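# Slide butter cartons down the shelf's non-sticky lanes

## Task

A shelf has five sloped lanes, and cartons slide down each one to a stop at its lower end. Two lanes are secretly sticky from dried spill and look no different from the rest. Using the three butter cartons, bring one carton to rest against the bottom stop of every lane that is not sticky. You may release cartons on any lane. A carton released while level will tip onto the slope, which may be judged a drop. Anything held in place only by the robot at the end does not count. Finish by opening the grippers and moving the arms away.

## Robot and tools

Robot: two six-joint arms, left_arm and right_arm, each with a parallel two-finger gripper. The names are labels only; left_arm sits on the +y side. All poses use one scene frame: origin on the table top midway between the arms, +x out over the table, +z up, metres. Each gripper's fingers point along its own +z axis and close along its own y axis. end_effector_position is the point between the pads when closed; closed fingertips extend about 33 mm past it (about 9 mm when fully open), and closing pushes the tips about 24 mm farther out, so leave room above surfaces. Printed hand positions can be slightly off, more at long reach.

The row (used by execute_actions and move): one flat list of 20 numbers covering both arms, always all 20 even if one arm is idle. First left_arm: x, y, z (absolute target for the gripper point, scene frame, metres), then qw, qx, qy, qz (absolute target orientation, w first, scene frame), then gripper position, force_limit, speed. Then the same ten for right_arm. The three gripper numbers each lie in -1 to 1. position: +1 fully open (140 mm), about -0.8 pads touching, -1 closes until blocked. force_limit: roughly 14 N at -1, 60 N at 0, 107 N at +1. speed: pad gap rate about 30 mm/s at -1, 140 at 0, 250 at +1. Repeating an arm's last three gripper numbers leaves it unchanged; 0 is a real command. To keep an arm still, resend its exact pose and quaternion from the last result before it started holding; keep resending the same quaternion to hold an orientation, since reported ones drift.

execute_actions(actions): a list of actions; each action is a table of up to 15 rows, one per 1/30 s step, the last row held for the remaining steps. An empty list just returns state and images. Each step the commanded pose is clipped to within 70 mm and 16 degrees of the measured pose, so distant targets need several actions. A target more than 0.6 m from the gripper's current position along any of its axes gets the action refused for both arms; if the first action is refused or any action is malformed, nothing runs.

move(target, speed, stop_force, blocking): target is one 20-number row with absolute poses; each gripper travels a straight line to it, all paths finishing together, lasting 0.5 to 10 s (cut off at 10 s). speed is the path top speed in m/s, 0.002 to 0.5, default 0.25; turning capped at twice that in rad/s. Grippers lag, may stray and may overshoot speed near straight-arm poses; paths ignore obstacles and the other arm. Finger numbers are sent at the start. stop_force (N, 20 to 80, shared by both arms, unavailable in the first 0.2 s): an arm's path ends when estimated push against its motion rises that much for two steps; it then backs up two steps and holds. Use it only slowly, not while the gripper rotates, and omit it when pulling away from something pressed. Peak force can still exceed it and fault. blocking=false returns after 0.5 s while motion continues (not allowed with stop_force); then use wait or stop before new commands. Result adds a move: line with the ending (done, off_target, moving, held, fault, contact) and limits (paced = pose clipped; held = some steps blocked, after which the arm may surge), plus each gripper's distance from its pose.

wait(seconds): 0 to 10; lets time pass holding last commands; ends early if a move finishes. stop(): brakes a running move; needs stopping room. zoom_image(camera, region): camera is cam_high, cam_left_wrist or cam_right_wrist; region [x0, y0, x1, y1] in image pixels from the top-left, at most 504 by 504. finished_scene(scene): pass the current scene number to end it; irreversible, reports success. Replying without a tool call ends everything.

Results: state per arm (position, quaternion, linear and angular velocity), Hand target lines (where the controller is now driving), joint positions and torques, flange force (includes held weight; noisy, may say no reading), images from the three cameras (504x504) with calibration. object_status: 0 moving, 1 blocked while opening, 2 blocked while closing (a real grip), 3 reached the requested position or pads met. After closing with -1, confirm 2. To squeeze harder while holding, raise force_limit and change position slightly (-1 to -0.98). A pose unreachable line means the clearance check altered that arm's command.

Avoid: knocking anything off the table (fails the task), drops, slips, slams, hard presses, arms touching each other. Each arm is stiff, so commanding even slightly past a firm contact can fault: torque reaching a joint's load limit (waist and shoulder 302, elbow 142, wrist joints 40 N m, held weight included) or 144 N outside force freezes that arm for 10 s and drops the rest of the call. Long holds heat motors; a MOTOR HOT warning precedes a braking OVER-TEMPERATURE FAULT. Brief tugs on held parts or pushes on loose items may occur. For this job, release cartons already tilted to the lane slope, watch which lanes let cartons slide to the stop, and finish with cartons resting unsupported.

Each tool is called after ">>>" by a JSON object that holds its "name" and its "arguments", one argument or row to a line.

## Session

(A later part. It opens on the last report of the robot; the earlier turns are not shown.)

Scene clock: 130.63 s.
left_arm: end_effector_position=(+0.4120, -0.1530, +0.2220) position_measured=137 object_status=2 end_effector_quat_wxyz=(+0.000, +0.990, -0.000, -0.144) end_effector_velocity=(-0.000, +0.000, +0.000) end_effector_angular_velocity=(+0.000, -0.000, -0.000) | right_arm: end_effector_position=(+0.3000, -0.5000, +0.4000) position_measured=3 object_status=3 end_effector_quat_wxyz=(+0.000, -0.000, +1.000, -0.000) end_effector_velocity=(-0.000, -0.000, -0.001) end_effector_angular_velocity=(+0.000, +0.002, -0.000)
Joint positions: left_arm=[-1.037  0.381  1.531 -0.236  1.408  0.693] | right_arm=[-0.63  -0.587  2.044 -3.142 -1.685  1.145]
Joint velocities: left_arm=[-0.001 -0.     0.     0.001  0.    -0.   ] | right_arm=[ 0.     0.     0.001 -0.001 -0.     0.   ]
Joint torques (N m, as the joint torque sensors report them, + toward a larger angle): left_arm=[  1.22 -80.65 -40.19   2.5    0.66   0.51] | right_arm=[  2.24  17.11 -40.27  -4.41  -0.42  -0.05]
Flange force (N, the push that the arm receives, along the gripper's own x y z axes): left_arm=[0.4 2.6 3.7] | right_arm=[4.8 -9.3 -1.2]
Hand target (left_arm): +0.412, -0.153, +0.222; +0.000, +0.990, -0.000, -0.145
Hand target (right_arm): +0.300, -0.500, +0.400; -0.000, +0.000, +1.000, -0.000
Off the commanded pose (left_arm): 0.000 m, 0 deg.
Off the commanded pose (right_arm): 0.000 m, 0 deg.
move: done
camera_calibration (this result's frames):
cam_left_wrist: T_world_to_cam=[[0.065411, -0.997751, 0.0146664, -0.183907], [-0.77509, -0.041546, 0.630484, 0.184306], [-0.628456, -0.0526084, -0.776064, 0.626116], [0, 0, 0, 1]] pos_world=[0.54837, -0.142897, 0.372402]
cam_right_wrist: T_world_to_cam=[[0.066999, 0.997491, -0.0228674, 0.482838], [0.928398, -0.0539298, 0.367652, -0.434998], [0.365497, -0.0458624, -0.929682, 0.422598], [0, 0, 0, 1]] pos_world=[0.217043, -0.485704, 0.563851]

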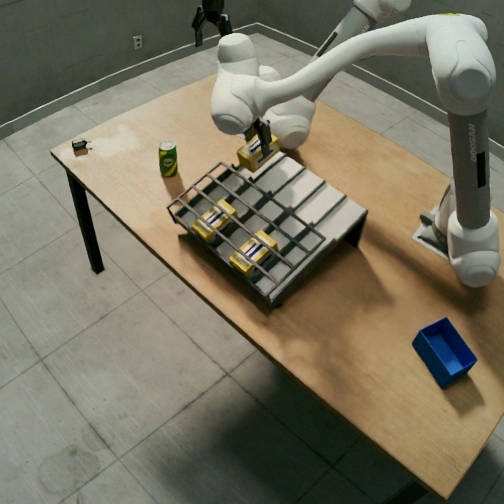

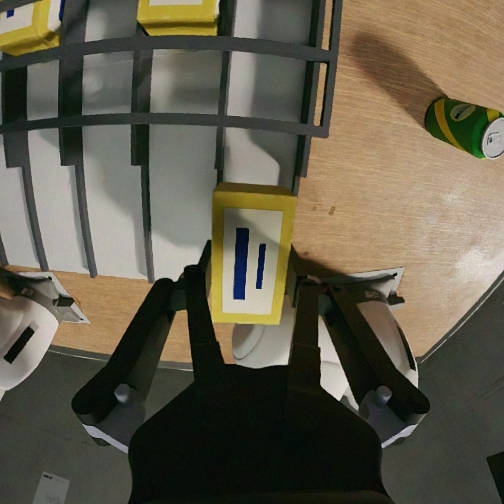

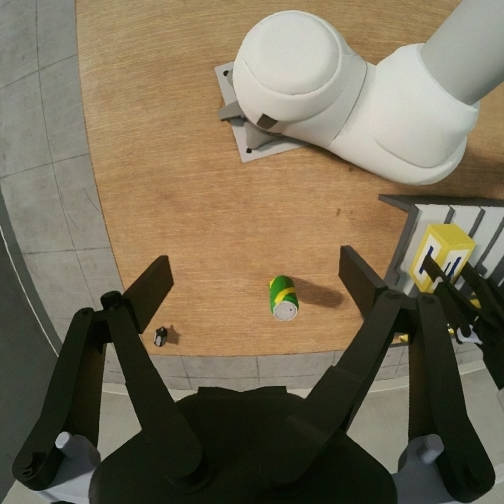

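>>> {"name": "move", "arguments": {
  "target": [0.413,-0.158,0.216,0,0.9895,0,-0.1445,-1,-0.3,-0.3,0.3,-0.5,0.4,0,0,1,0,1,0,0],
  "speed": 0.03
}}

>>> {"name": "move", "arguments": {
  "target": [0.415,-0.158,0.18,0,0.9895,0,-0.1445,-1,-0.3,-0.3,0.3,-0.5,0.4,0,0,1,0,1,0,0],
  "speed": 0.01,
  "stop_force": 20
}}

Scene clock: 133.57 s.
left_arm: end_effector_position=(+0.4130, -0.1580, +0.2160) position_measured=137 object_status=2 end_effector_quat_wxyz=(+0.000, +0.990, -0.000, -0.144) end_effector_velocity=(+0.000, -0.000, +0.001) end_effector_angular_velocity=(-0.001, -0.001, +0.000) | right_arm: end_effector_position=(+0.3000, -0.5000, +0.4000) position_measured=3 object_status=3 end_effector_quat_wxyz=(-0.000, -0.000, +1.000, -0.000) end_effector_velocity=(+0.000, +0.000, -0.000) end_effector_angular_velocity=(+0.001, -0.000, +0.000)
Joint positions: left_arm=[-1.04   0.391  1.528 -0.237  1.401  0.692] | right_arm=[-0.63  -0.587  2.044 -3.142 -1.685  1.145]
Joint velocities: left_arm=[-0.001 -0.001 -0.001  0.    -0.    -0.001] | right_arm=[0.    0.    0.001 0.001 0.    0.   ]
Joint torques (N m, as the joint torque sensors report them, + toward a larger angle): left_arm=[  0.77 -83.59 -39.09   2.57   1.06   0.8 ] | right_arm=[  2.55  17.81 -39.66  -4.46  -0.34  -0.21]
Flange force (N, the push that the arm receives, along the gripper's own x y z axes): left_arm=[3.6 6.6 3.6] | right_arm=[6.2 -9.6 -2.1]
Hand target (left_arm): +0.413, -0.158, +0.216; +0.000, +0.990, -0.000, -0.145
Hand target (right_arm): +0.300, -0.500, +0.400; -0.000, +0.000, +1.000, -0.000
Off the commanded pose (left_arm): 0.000 m, 0 deg.
Off the commanded pose (right_arm): 0.000 m, 0 deg.
move: done
camera_calibration (this result's frames):
cam_left_wrist: T_world_to_cam=[[0.0654268, -0.99775, 0.0146376, -0.18886], [-0.775081, -0.0415757, 0.630492, 0.188658], [-0.628465, -0.0525964, -0.776057, 0.621811], [0, 0, 0, 1]] pos_world=[0.549368, -0.147886, 0.366378]
cam_right_wrist: T_world_to_cam=[[0.066999, 0.997491, -0.0228673, 0.482838], [0.928398, -0.0539299, 0.367652, -0.434997], [0.365496, -0.0458623, -0.929682, 0.422598], [0, 0, 0, 1]] pos_world=[0.217043, -0.485704, 0.563851]

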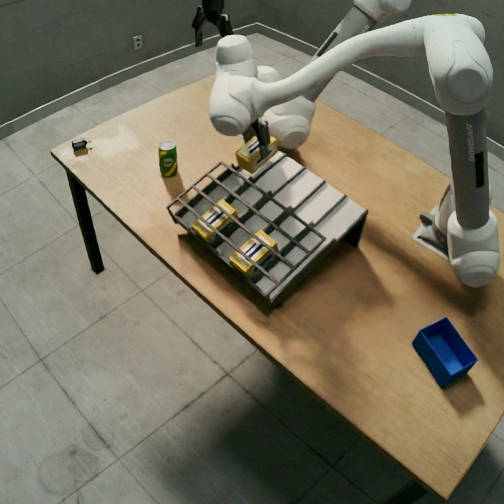

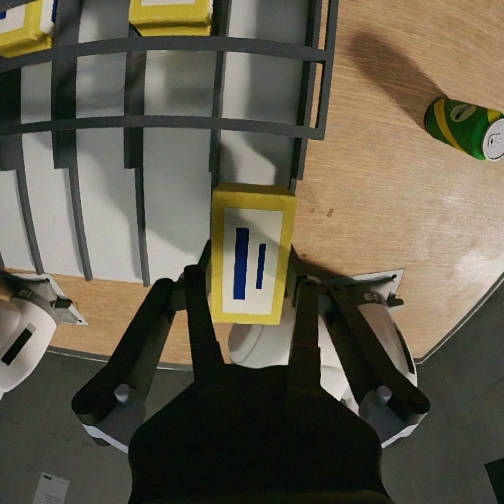

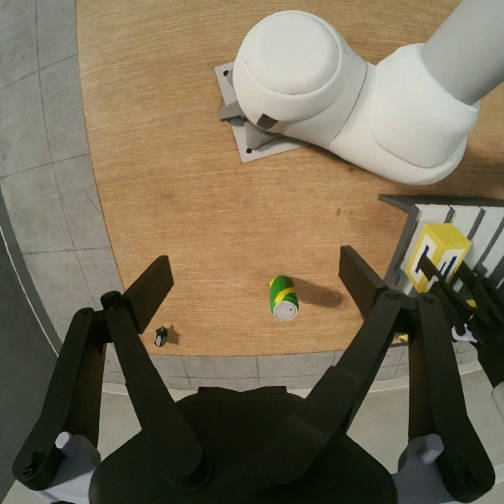

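Scene clock: 136.87 s.
left_arm: end_effector_position=(+0.4147, -0.1580, +0.1864) position_measured=137 object_status=2 end_effector_quat_wxyz=(+0.000, +0.989, -0.000, -0.145) end_effector_velocity=(-0.000, +0.000, +0.001) end_effector_angular_velocity=(+0.001, +0.000, +0.001) | right_arm: end_effector_position=(+0.3000, -0.5000, +0.4000) position_measured=3 object_status=3 end_effector_quat_wxyz=(+0.000, -0.000, +1.000, -0.000) end_effector_velocity=(-0.000, -0.000, -0.000) end_effector_angular_velocity=(-0.001, +0.001, +0.000)
Joint positions: left_arm=[-1.038  0.41   1.557 -0.239  1.355  0.705] | right_arm=[-0.63  -0.587  2.044 -3.142 -1.685  1.145]
Joint velocities: left_arm=[-0.    -0.001 -0.     0.     0.002 -0.002] | right_arm=[ 0.     0.001  0.    -0.002  0.     0.   ]
Joint torques (N m, as the joint torque sensors report them, + toward a larger angle): left_arm=[ -4.01 -65.42 -23.14   2.24   1.16   0.64] | right_arm=[ -0.11  17.43 -39.83  -4.57  -0.42  -0.31]
Flange force (N, the push that the arm receives, along the gripper's own x y z axes): left_arm=[4.1 6.4 -24.4] | right_arm=[-0.1 2.0 -1.8]
Hand target (left_arm): +0.415, -0.158, +0.187; +0.000, +0.990, -0.000, -0.144
Hand target (right_arm): +0.300, -0.500, +0.400; -0.000, +0.000, +1.000, -0.000
Off the commanded pose (left_arm): 0.006 m, 0 deg.
Off the commanded pose (right_arm): 0.000 m, 0 deg.
move: contact (left_arm)
camera_calibration (this result's frames):
cam_left_wrist: T_world_to_cam=[[0.0654007, -0.997752, 0.0146397, -0.18852], [-0.77501, -0.0415481, 0.630582, 0.20862], [-0.628556, -0.0525864, -0.775985, 0.599914], [0, 0, 0, 1]] pos_world=[0.551091, -0.147881, 0.336732]
cam_right_wrist: T_world_to_cam=[[0.066999, 0.997491, -0.0228673, 0.482837], [0.928398, -0.0539299, 0.367652, -0.434998], [0.365497, -0.0458623, -0.929682, 0.422598], [0, 0, 0, 1]] pos_world=[0.217043, -0.485704, 0.563851]

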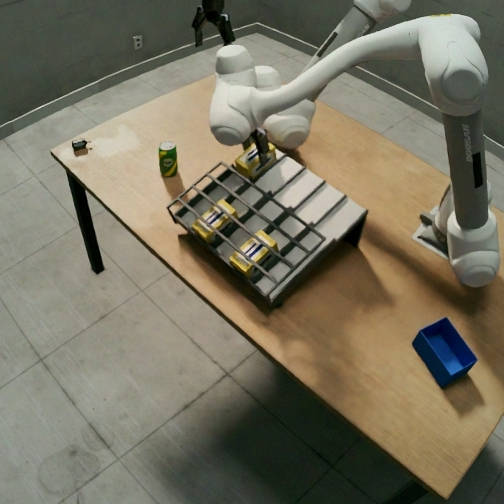

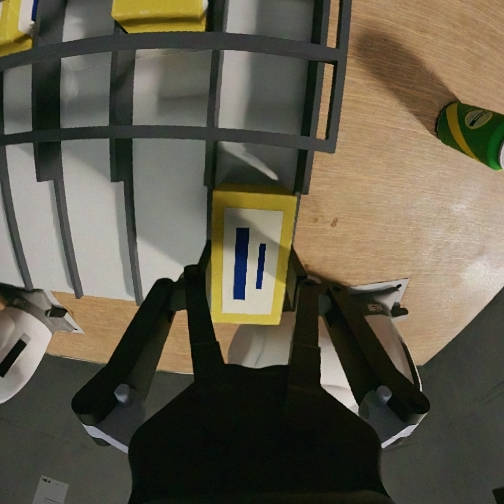

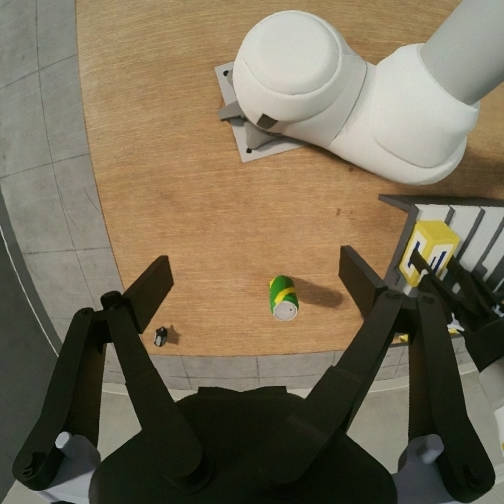

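>>> {"name": "move", "arguments": {
  "target": [0.415,-0.158,0.1875,0,0.9895,0,-0.1445,0.3,-0.3,-0.3,0.3,-0.5,0.4,0,0,1,0,1,0,0],
  "speed": 0.02
}}

>>> {"name": "move", "arguments": {
  "target": [0.40,-0.13,0.26,0,0.9895,0,-0.1445,0.3,-0.3,-0.3,0.3,-0.5,0.4,0,0,1,0,1,0,0]
}}

>>> {"name": "move", "arguments": {
  "target": [0.4,0.4,0.35,0,1,0,0,0.3,-0.3,-0.3,0.3,-0.5,0.4,0,0,1,0,1,0,0],
  "speed": 0.35
}}

>>> {"name": "zoom_image", "arguments": {
  "camera": "cam_high",
  "region": [160,130,420,330]
}}

Scene clock: 140.17 s.
left_arm: end_effector_position=(+0.4150, -0.1580, +0.1875) position_measured=91 object_status=3 end_effector_quat_wxyz=(-0.000, +0.990, -0.000, -0.145) end_effector_velocity=(+0.000, +0.000, +0.000) end_effector_angular_velocity=(-0.000, +0.000, +0.001) | right_arm: end_effector_position=(+0.3000, -0.5000, +0.4000) position_measured=3 object_status=3 end_effector_quat_wxyz=(+0.000, -0.000, +1.000, -0.000) end_effector_velocity=(+0.000, +0.000, -0.000) end_effector_angular_velocity=(+0.001, +0.000, -0.000)
Joint positions: left_arm=[-1.038  0.41   1.556 -0.238  1.357  0.705] | right_arm=[-0.63  -0.587  2.044 -3.142 -1.685  1.145]
Joint velocities: left_arm=[ 0. -0. -0. -0.  0. -0.] | right_arm=[-0.     0.     0.     0.001 -0.     0.   ]
Joint torques (N m, as the joint torque sensors report them, + toward a larger angle): left_arm=[  0.88 -78.2  -36.77   2.78   0.8    0.95] | right_arm=[  1.01  17.71 -40.56  -4.53  -0.34  -0.11]
Flange force (N, the push that the arm receives, along the gripper's own x y z axes): left_arm=[-1.5 2.0 -1.0] | right_arm=[3.8 -3.4 -0.5]
Hand target (left_arm): +0.415, -0.158, +0.187; -0.000, +0.990, +0.000, -0.145
Hand target (right_arm): +0.300, -0.500, +0.400; -0.000, +0.000, +1.000, -0.000
Off the commanded pose (left_arm): 0.000 m, 0 deg.
Off the commanded pose (right_arm): 0.000 m, 0 deg.
move: done
camera_calibration (this result's frames):
cam_left_wrist: T_world_to_cam=[[0.06543, -0.99775, 0.0146244, -0.188574], [-0.775075, -0.041586, 0.630499, 0.208178], [-0.628472, -0.0525886, -0.776052, 0.60094], [0, 0, 0, 1]] pos_world=[0.551366, -0.14789, 0.337862]
cam_right_wrist: T_world_to_cam=[[0.066999, 0.997491, -0.0228674, 0.482838], [0.928398, -0.0539298, 0.367652, -0.434997], [0.365496, -0.0458624, -0.929682, 0.422598], [0, 0, 0, 1]] pos_world=[0.217043, -0.485704, 0.563851]

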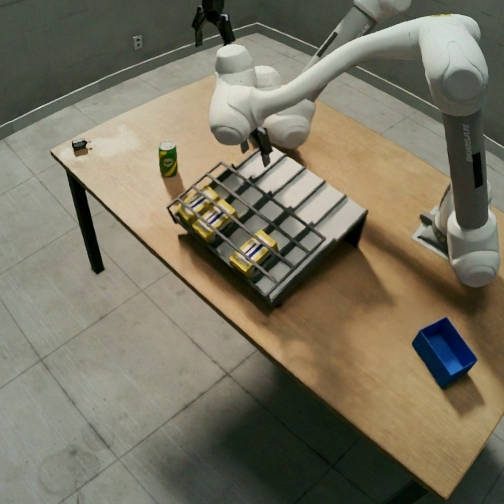

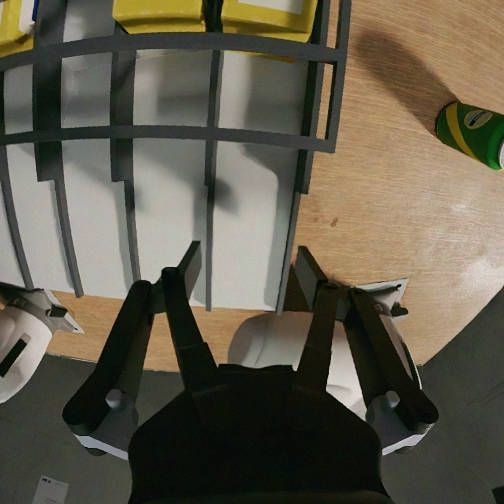

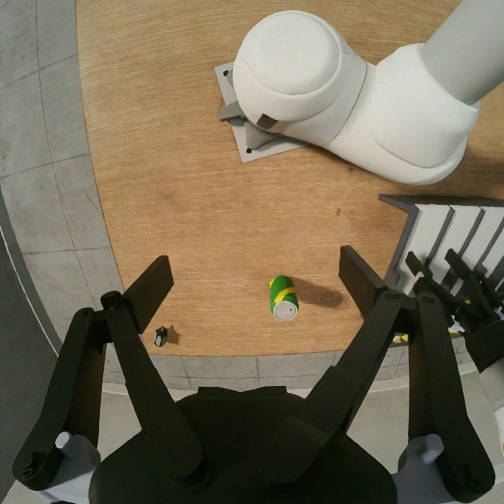

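Scene clock: 140.90 s.
left_arm: end_effector_position=(+0.4000, -0.1300, +0.2599) position_measured=91 object_status=3 end_effector_quat_wxyz=(-0.000, +0.990, +0.000, -0.145) end_effector_velocity=(+0.000, -0.000, +0.001) end_effector_angular_velocity=(-0.001, -0.000, +0.001) | right_arm: end_effector_position=(+0.3000, -0.5000, +0.4000) position_measured=3 object_status=3 end_effector_quat_wxyz=(-0.000, -0.000, +1.000, -0.000) end_effector_velocity=(+0.000, -0.001, +0.000) end_effector_angular_velocity=(-0.002, +0.001, -0.000)
Joint positions: left_arm=[-1.032  0.323  1.542 -0.233  1.456  0.686] | right_arm=[-0.63  -0.587  2.044 -3.142 -1.685  1.145]
Joint velocities: left_arm=[-0.    -0.    -0.001 -0.     0.001 -0.001] | right_arm=[-0.     0.001 -0.001 -0.002 -0.    -0.   ]
Joint torques (N m, as the joint torque sensors report them, + toward a larger angle): left_arm=[  1.62 -71.84 -37.64   2.93   0.57   0.73] | right_arm=[  2.57  17.2  -39.78  -4.56  -0.45  -0.1 ]
Flange force (N, the push that the arm receives, along the gripper's own x y z axes): left_arm=[-1.2 4.2 -2.1] | right_arm=[5.5 -10.4 -2.0]
Hand target (left_arm): +0.400, -0.130, +0.260; -0.000, +0.990, +0.000, -0.144
Hand target (right_arm): +0.300, -0.500, +0.400; -0.000, +0.000, +1.000, -0.000
Off the commanded pose (left_arm): 0.000 m, 0 deg.
Off the commanded pose (right_arm): 0.000 m, 0 deg.
move: done
camera_calibration (this result's frames):
cam_left_wrist: T_world_to_cam=[[0.0654628, -0.997749, 0.0145106, -0.160677], [-0.775036, -0.0416803, 0.630541, 0.152032], [-0.628517, -0.0525232, -0.77602, 0.649185], [0, 0, 0, 1]] pos_world=[0.536373, -0.119881, 0.41025]
cam_right_wrist: T_world_to_cam=[[0.066999, 0.997491, -0.0228674, 0.482838], [0.928398, -0.0539298, 0.367652, -0.434997], [0.365496, -0.0458624, -0.929682, 0.422598], [0, 0, 0, 1]] pos_world=[0.217043, -0.485704, 0.563851]

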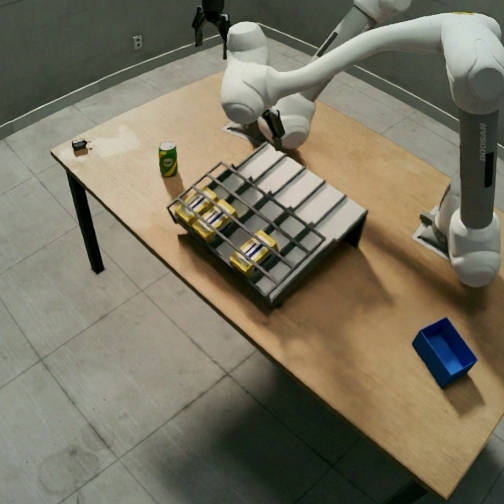

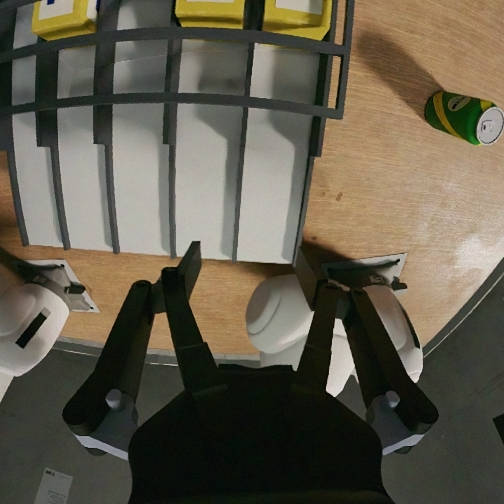

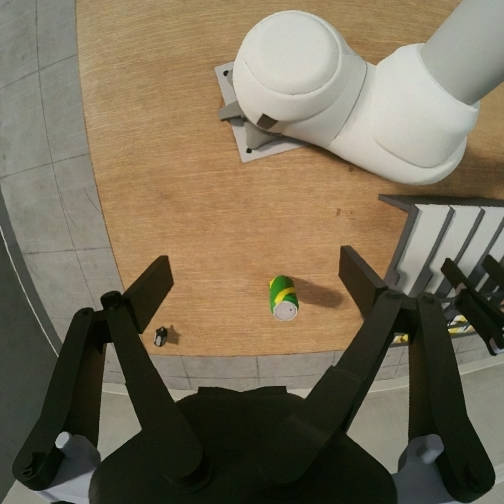

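Scene clock: 142.93 s.
left_arm: end_effector_position=(+0.4000, +0.3998, +0.3498) position_measured=91 object_status=3 end_effector_quat_wxyz=(+0.000, +1.000, +0.000, -0.000) end_effector_velocity=(+0.000, +0.000, +0.000) end_effector_angular_velocity=(-0.000, -0.000, +0.000) | right_arm: end_effector_position=(+0.3000, -0.5000, +0.4000) position_measured=3 object_status=3 end_effector_quat_wxyz=(-0.000, -0.000, +1.000, -0.000) end_effector_velocity=(-0.000, +0.001, -0.000) end_effector_angular_velocity=(+0.002, -0.001, -0.000)
Joint positions: left_arm=[-0.293 -0.305  1.986 -0.001  1.461  1.377] | right_arm=[-0.63  -0.587  2.044 -3.142 -1.685  1.145]
Joint velocities: left_arm=[ 0.001  0.    -0.     0.    -0.     0.   ] | right_arm=[-0.    -0.001  0.001  0.002 -0.     0.   ]
Joint torques (N m, as the joint torque sensors report them, + toward a larger angle): left_arm=[  1.69 -11.18 -40.37   3.86   0.17   0.9 ] | right_arm=[  2.01  17.06 -40.4   -4.56  -0.3   -0.38]
Flange force (N, the push that the arm receives, along the gripper's own x y z axes): left_arm=[1.5 7.3 -1.3] | right_arm=[4.6 -6.6 -1.1]
Hand target (left_arm): +0.400, +0.400, +0.350; +0.000, +1.000, +0.000, -0.000
Hand target (right_arm): +0.300, -0.500, +0.400; -0.000, +0.000, +1.000, -0.000
Off the commanded pose (left_arm): 0.000 m, 0 deg.
Off the commanded pose (right_arm): 0.000 m, 0 deg.
move: done
camera_calibration (this result's frames):
cam_left_wrist: T_world_to_cam=[[0.0587381, -0.99772, 0.0332439, 0.362685], [-0.922836, -0.04157, 0.382942, 0.26307], [-0.380687, -0.053172, -0.923174, 0.699383], [0, 0, 0, 1]] pos_world=[0.487713, 0.409981, 0.532855]
cam_right_wrist: T_world_to_cam=[[0.0669989, 0.997491, -0.0228674, 0.482838], [0.928398, -0.0539298, 0.367652, -0.434997], [0.365496, -0.0458623, -0.929682, 0.422598], [0, 0, 0, 1]] pos_world=[0.217043, -0.485704, 0.563851]

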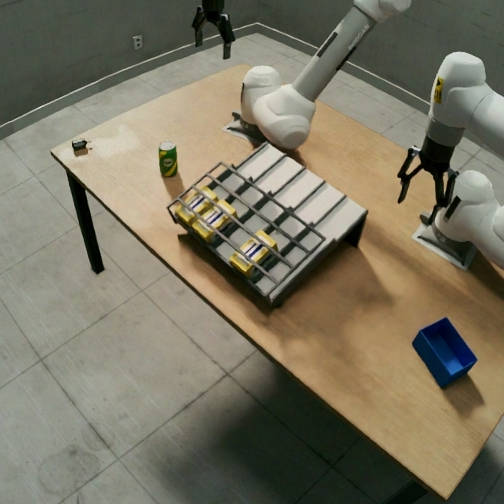

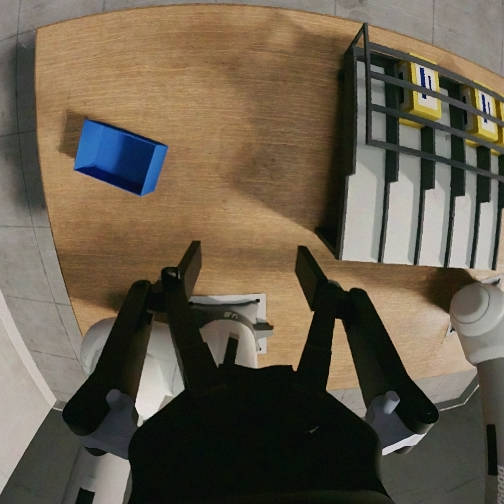

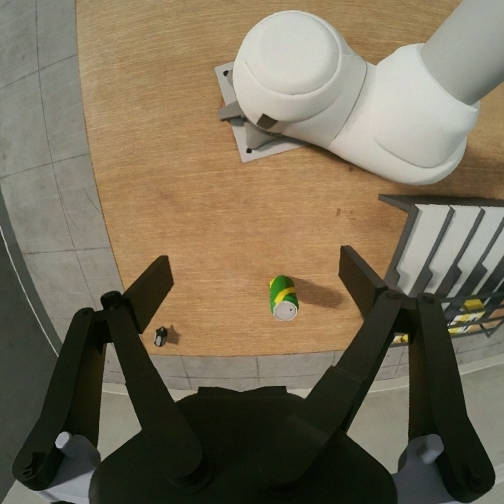

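Region (160, 130, 420, 330) of cam_high's 504x504 image, scaled by 1.938, with more detail than that image has; it fills the top 388 rows of this view, and the rest is white.

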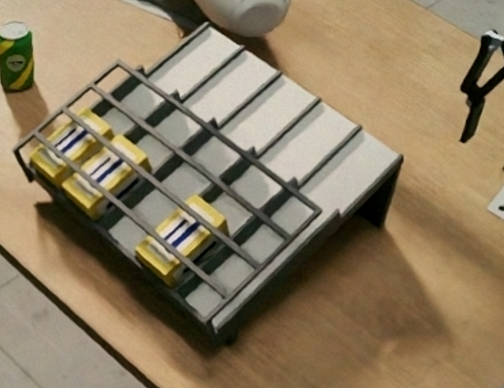

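>>> {"name": "finished_scene", "arguments": {
  "scene": 1
}}

The scene is finished: the task was done.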